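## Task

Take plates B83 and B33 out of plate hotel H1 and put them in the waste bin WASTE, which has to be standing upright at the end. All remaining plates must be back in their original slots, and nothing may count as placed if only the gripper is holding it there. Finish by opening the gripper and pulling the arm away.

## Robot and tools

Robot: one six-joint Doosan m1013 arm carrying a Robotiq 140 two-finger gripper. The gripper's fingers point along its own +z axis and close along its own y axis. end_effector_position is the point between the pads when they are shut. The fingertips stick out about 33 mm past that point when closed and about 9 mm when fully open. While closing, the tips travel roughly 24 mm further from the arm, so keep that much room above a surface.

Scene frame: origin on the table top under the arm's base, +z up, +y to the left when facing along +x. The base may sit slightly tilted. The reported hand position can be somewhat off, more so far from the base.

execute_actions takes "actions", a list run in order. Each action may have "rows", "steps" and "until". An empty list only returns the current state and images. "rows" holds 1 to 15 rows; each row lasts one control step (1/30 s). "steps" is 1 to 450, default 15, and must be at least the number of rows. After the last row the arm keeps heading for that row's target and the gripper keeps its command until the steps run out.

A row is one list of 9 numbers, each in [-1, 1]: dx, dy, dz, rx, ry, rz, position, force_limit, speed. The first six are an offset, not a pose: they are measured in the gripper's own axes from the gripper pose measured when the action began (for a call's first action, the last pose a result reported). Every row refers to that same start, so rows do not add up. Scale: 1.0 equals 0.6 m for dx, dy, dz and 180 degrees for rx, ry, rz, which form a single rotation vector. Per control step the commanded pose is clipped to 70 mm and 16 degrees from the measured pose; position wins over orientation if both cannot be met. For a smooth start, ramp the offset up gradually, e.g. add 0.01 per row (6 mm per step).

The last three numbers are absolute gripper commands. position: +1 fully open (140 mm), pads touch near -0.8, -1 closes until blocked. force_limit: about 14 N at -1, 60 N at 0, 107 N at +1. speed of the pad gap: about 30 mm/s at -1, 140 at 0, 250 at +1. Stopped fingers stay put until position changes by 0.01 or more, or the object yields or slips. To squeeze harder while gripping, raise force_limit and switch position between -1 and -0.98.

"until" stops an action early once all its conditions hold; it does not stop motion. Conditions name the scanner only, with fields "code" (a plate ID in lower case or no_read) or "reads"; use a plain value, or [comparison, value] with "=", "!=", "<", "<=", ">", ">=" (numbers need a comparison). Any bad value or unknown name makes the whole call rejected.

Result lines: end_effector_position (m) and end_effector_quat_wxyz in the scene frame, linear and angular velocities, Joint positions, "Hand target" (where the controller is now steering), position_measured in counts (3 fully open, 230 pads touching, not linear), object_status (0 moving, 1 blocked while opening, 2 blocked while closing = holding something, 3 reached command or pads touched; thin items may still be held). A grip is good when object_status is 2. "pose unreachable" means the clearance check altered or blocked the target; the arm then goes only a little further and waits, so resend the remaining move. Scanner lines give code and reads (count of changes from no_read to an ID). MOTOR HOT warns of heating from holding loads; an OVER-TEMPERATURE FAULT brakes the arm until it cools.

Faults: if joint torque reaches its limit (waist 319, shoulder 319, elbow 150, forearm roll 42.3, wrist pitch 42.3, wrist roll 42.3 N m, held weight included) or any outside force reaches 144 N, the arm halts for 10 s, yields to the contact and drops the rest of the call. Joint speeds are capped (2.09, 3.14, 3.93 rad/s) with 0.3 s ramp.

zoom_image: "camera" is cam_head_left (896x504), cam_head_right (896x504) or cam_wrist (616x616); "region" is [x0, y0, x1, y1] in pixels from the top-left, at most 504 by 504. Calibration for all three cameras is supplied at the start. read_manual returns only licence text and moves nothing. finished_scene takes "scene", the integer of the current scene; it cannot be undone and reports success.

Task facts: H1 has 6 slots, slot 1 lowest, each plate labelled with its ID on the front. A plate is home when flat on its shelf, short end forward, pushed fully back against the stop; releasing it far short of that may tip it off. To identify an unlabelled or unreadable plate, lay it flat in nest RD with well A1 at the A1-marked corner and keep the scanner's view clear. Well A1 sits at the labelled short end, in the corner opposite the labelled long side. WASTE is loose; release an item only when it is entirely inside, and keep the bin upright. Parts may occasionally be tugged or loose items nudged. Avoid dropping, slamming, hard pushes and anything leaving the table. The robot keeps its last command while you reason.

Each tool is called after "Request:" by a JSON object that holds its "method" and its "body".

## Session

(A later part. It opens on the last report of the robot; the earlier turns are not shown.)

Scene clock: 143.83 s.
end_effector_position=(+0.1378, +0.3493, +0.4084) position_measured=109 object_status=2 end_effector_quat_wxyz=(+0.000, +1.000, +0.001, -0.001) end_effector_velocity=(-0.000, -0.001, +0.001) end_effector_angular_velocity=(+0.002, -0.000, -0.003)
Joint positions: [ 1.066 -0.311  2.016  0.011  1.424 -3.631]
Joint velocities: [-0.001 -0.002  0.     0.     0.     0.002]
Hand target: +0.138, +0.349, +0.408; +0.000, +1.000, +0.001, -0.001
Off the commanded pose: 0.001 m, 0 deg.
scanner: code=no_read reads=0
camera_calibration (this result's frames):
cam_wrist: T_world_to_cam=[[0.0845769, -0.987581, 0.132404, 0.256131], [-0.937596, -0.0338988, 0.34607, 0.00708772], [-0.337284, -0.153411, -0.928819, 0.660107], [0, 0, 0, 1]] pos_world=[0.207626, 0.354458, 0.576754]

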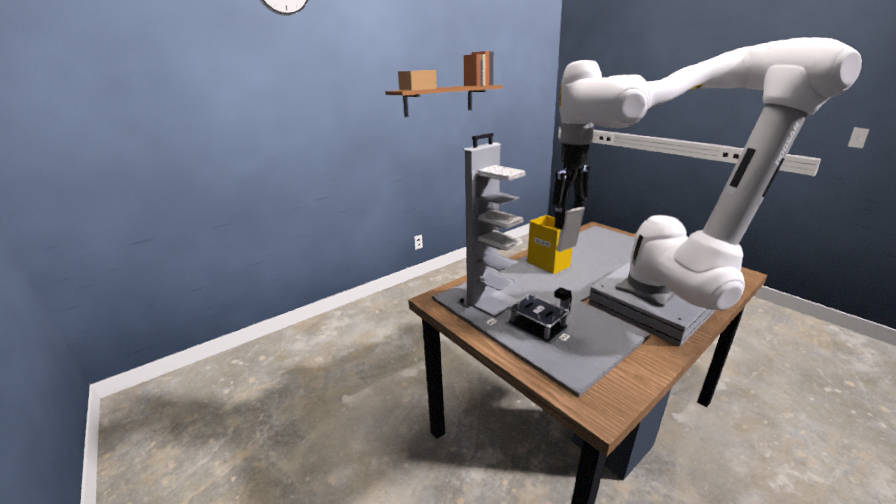

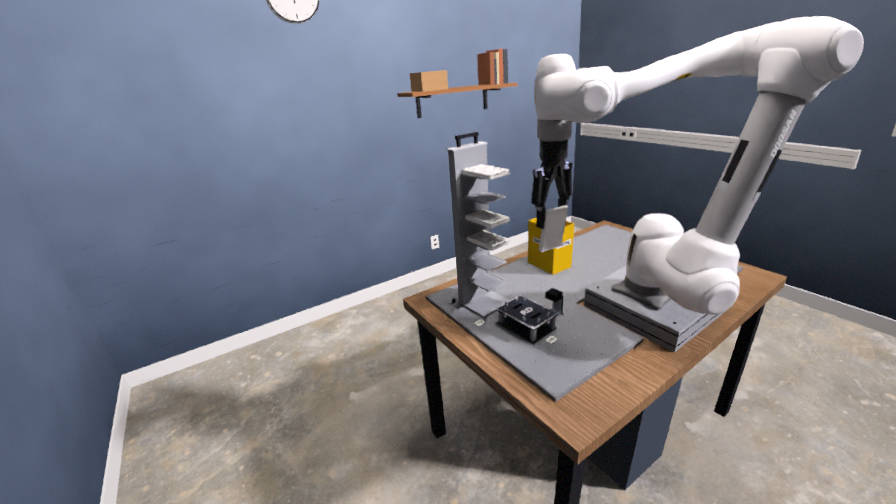

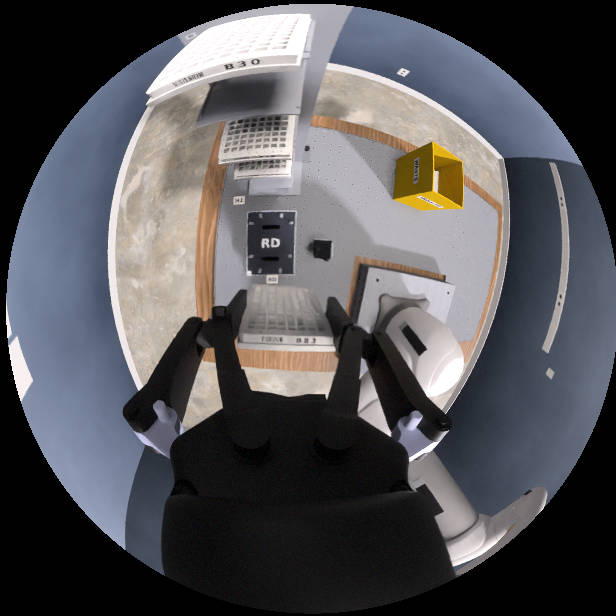

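Target (.443, −.01, .37) to see inside.

Request:
{"method": "execute_actions", "body": {"actions": [{"rows":[[0.01,0.02,0,0,0,0.01,-0.98,0.4,-0.3],[0.02,0.05,0,0,0,0.03,-0.98,0.4,-0.3],[0.04,0.1,0,0,0,0.06,-0.98,0.4,-0.3],[0.512,0.585,0.08,0,0,0.52,-0.98,0.4,-0.3]],"steps":60}]}}

Request:
{"method": "zoom_image", "body": {"camera": "cam_wrist", "region": [180, 200, 400, 400]}}

Scene clock: 148.90 s.
end_effector_position=(+0.4450, -0.0003, +0.3598) position_measured=109 object_status=2 end_effector_quat_wxyz=(+0.001, +0.685, -0.729, -0.001) end_effector_velocity=(-0.000, -0.000, +0.000) end_effector_angular_velocity=(+0.000, +0.000, -0.000)
Joint positions: [-0.12  -0.148  1.996  0.017  1.3   -3.186]
Joint velocities: [-0.001  0.    -0.     0.     0.    -0.   ]
Hand target: +0.445, -0.000, +0.360; +0.001, +0.685, -0.729, -0.001
Off the commanded pose: 0.001 m, 0 deg.
scanner: code=no_read reads=0
camera_calibration (this result's frames):
cam_wrist: T_world_to_cam=[[-0.99065, -0.0221951, 0.134609, 0.369308], [0.0257765, 0.938455, 0.344437, -0.127764], [-0.13397, 0.344687, -0.929109, 0.574765], [0, 0, 0, 1]] pos_world=[0.44615, -0.0700166, 0.528313]

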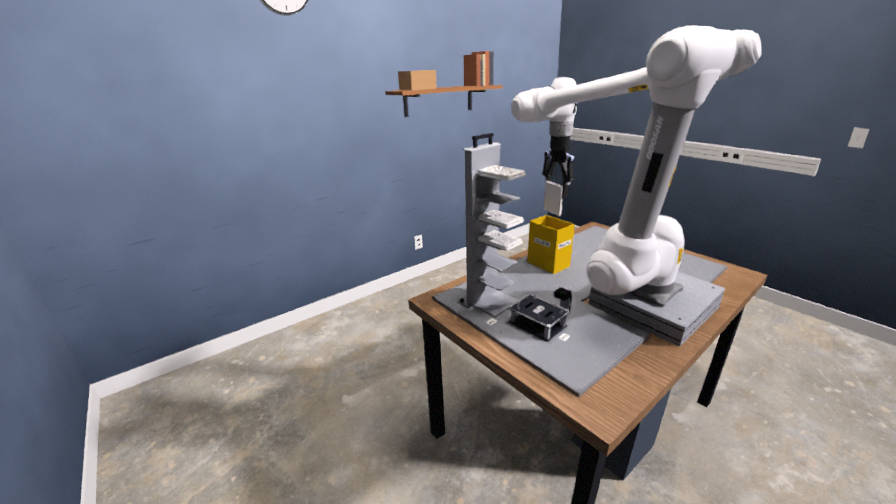

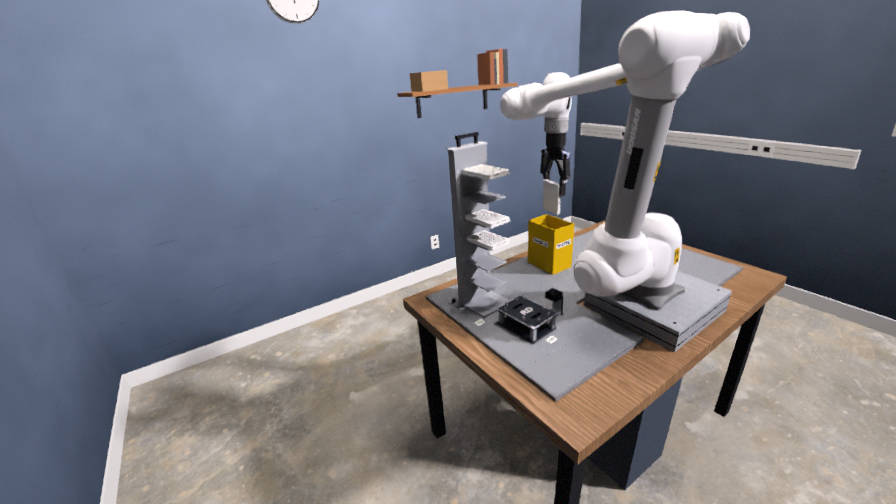

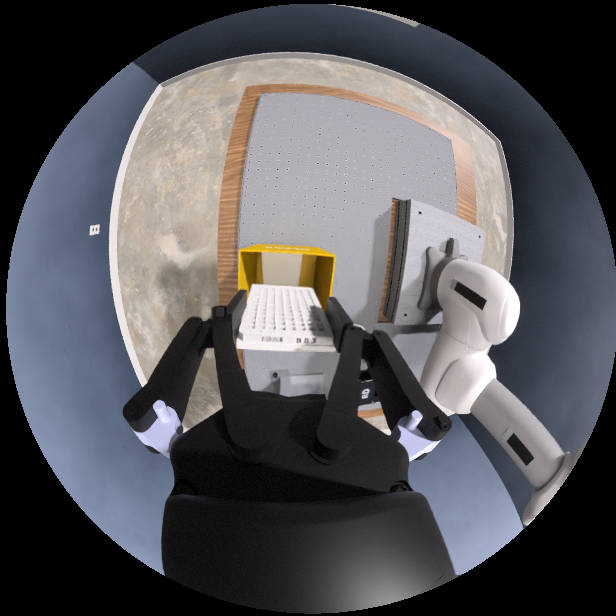

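Region (180, 200, 400, 400) of cam_wrist's 616x616 image, scaled by 2.291, with more detail than that image has; it fills the top 458 rows of this view, and the rest is white.

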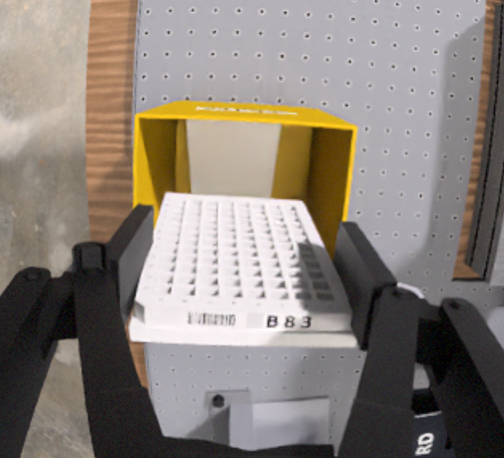

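Request:
{"method": "execute_actions", "body": {"actions": [{"rows":[[-0.005,0,0.015,0,0,0,-0.98,0.4,-0.3],[-0.01,0,0.04,0,0,0,-0.98,0.4,-0.3],[-0.02,0,0.07,0,0,0,-0.98,0.4,-0.3],[-0.022,0,0.1,0,0,0,-0.98,0.4,-0.3],[-0.022,0,0.13,0,0,0,-0.98,0.4,-0.3],[-0.022,0,0.16,0,0,0,-0.98,0.4,-0.3],[-0.022,0,0.19,0,0,0,-0.98,0.4,-0.3],[-0.022,0,0.22,0,0,0,-0.98,0.4,-0.3],[-0.022,0,0.25,0,0,0,-0.98,0.4,-0.3],[-0.022,0,0.292,0,0,0,-0.98,0.4,-0.3]],"steps":32}]}}

Request:
{"method": "zoom_image", "body": {"camera": "cam_head_left", "region": [490, 160, 620, 290]}}

Scene clock: 155.67 s.
end_effector_position=(+0.4456, +0.0130, +0.1847) position_measured=109 object_status=2 end_effector_quat_wxyz=(+0.001, +0.685, -0.729, -0.001) end_effector_velocity=(-0.000, +0.001, -0.000) end_effector_angular_velocity=(+0.001, +0.001, +0.001)
Joint positions: [-0.083 -0.003  2.215  0.021  0.935 -3.158]
Joint velocities: [0.001 0.    0.    0.001 0.    0.   ]
Hand target: +0.446, +0.013, +0.185; +0.001, +0.685, -0.729, -0.001
Off the commanded pose: 0.000 m, 0 deg.
scanner: code=no_read reads=0
camera_calibration (this result's frames):
cam_wrist: T_world_to_cam=[[-0.990651, -0.0222286, 0.134599, 0.393783], [0.0257482, 0.938438, 0.344488, -0.0798749], [-0.13397, 0.344733, -0.929092, 0.407542], [0, 0, 0, 1]] pos_world=[0.446757, -0.0567824, 0.353157]

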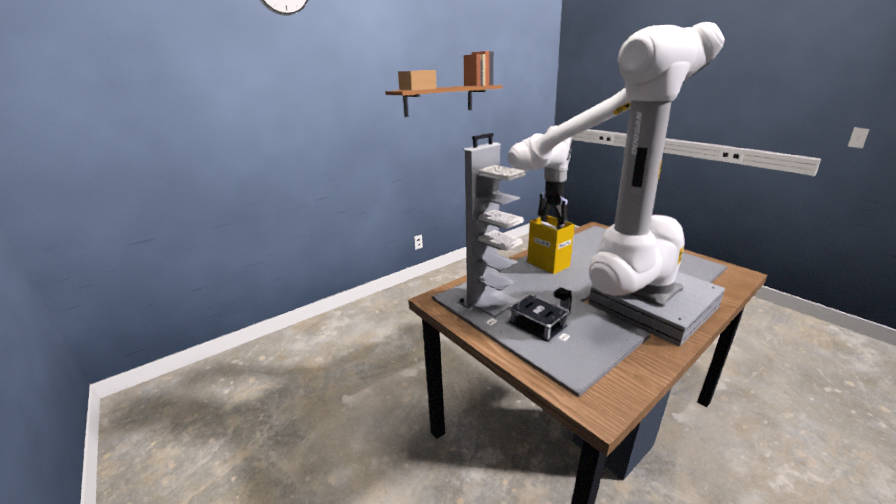

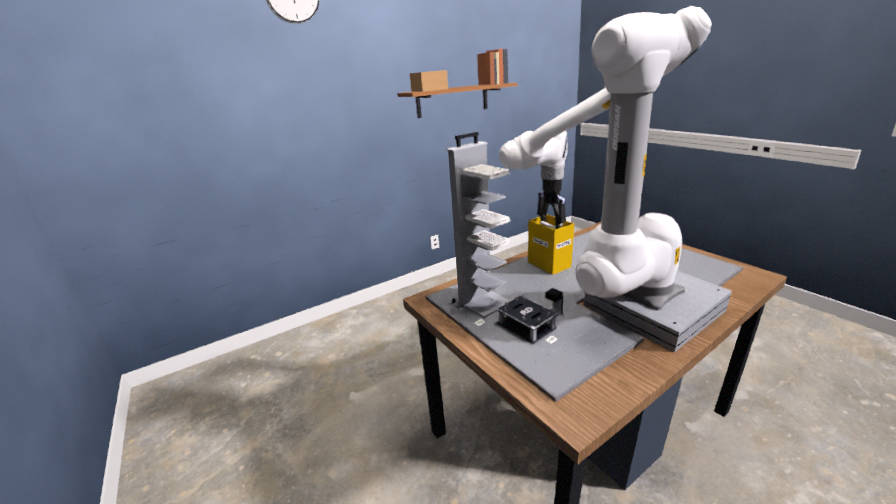

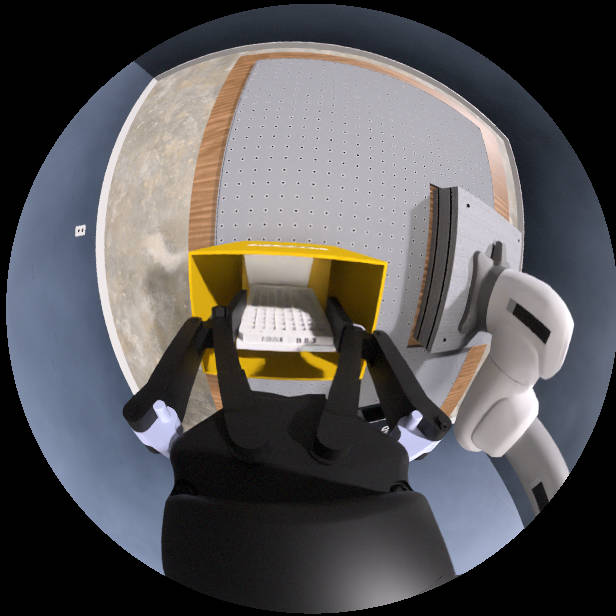

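Region (490, 160, 620, 290) of cam_head_left's 896x504 image, scaled by 3.877, with more detail than that image has.

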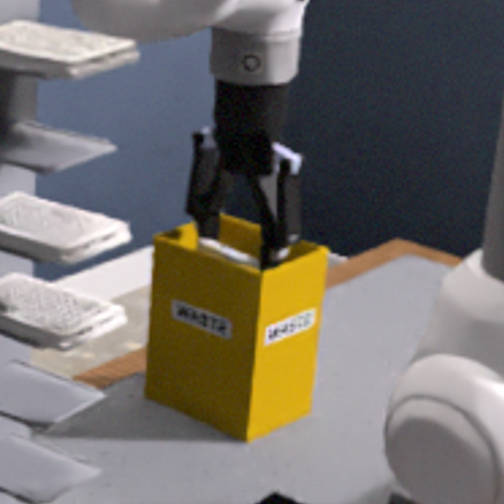

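Request:
{"method": "execute_actions", "body": {"actions": [{"rows":[[0,0.004,0.008,0,0,0,-0.98,0.4,-0.3]],"steps":8},{"rows":[[0,0,0,0,0,0,0.32,0.3,-0.3]],"steps":10},{"rows":[[0,0,-0.03,0,0,0,0.32,0.3,0],[0,0,-0.07,0,0,0,0.32,0.3,0],[0,0,-0.28,0,0,0,0.32,0.3,0]],"steps":30}]}}

Scene clock: 159.90 s.
end_effector_position=(+0.4434, +0.0130, +0.3479) position_measured=89 object_status=3 end_effector_quat_wxyz=(+0.001, +0.685, -0.729, -0.001) end_effector_velocity=(-0.000, +0.001, -0.001) end_effector_angular_velocity=(+0.000, +0.002, +0.002)
Joint positions: [-0.09  -0.145  2.016  0.017  1.277 -3.156]
Joint velocities: [ 0.002  0.001  0.     0.    -0.    -0.   ]
Hand target: +0.443, +0.013, +0.348; +0.001, +0.685, -0.729, -0.001
Off the commanded pose: 0.000 m, 0 deg.
scanner: code=no_read reads=0
camera_calibration (this result's frames):
cam_wrist: T_world_to_cam=[[-0.990657, -0.022163, 0.134564, 0.369667], [0.0257501, 0.93856, 0.344153, -0.135907], [-0.133924, 0.344403, -0.929221, 0.558906], [0, 0, 0, 1]] pos_world=[0.444564, -0.0567392, 0.516376]

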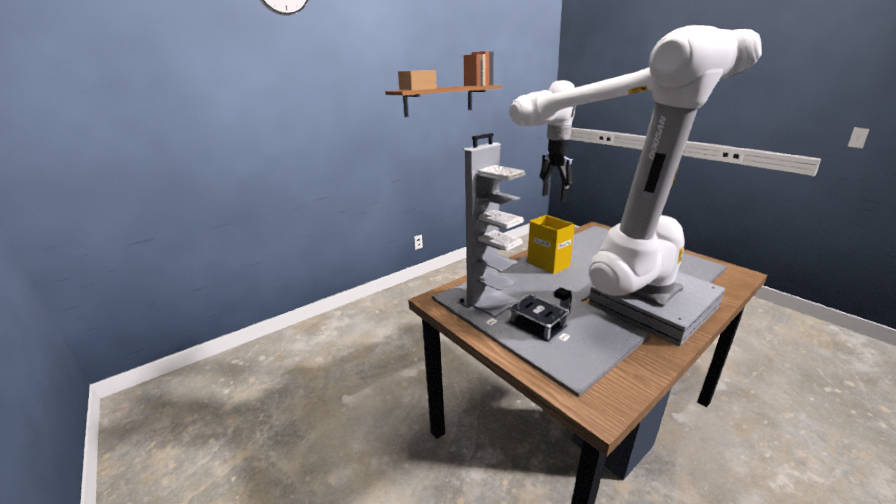

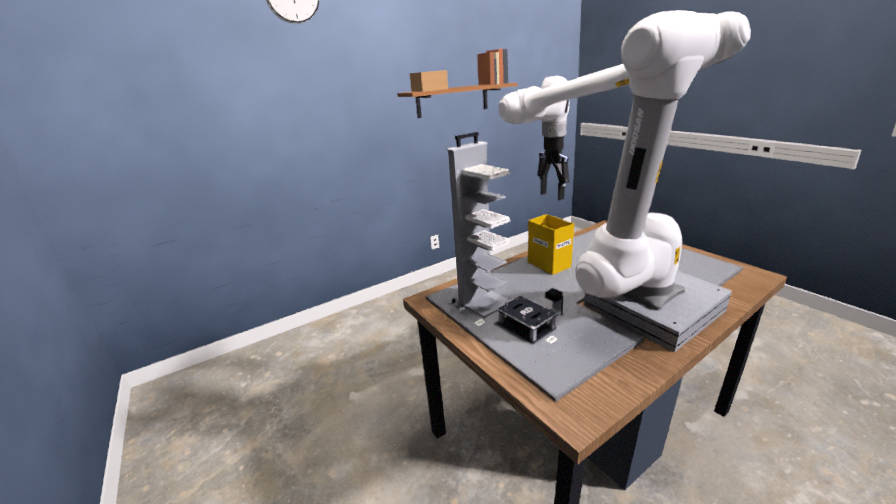

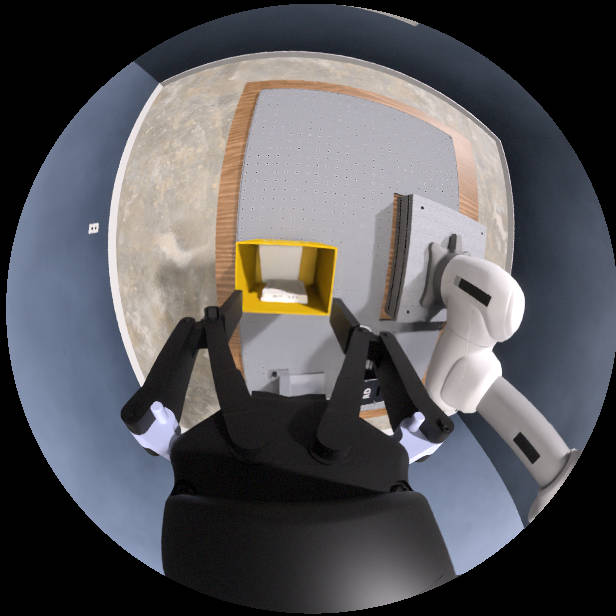

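Request:
{"method": "finished_scene", "body": {"scene": 1}}

The scene is finished: the task was done.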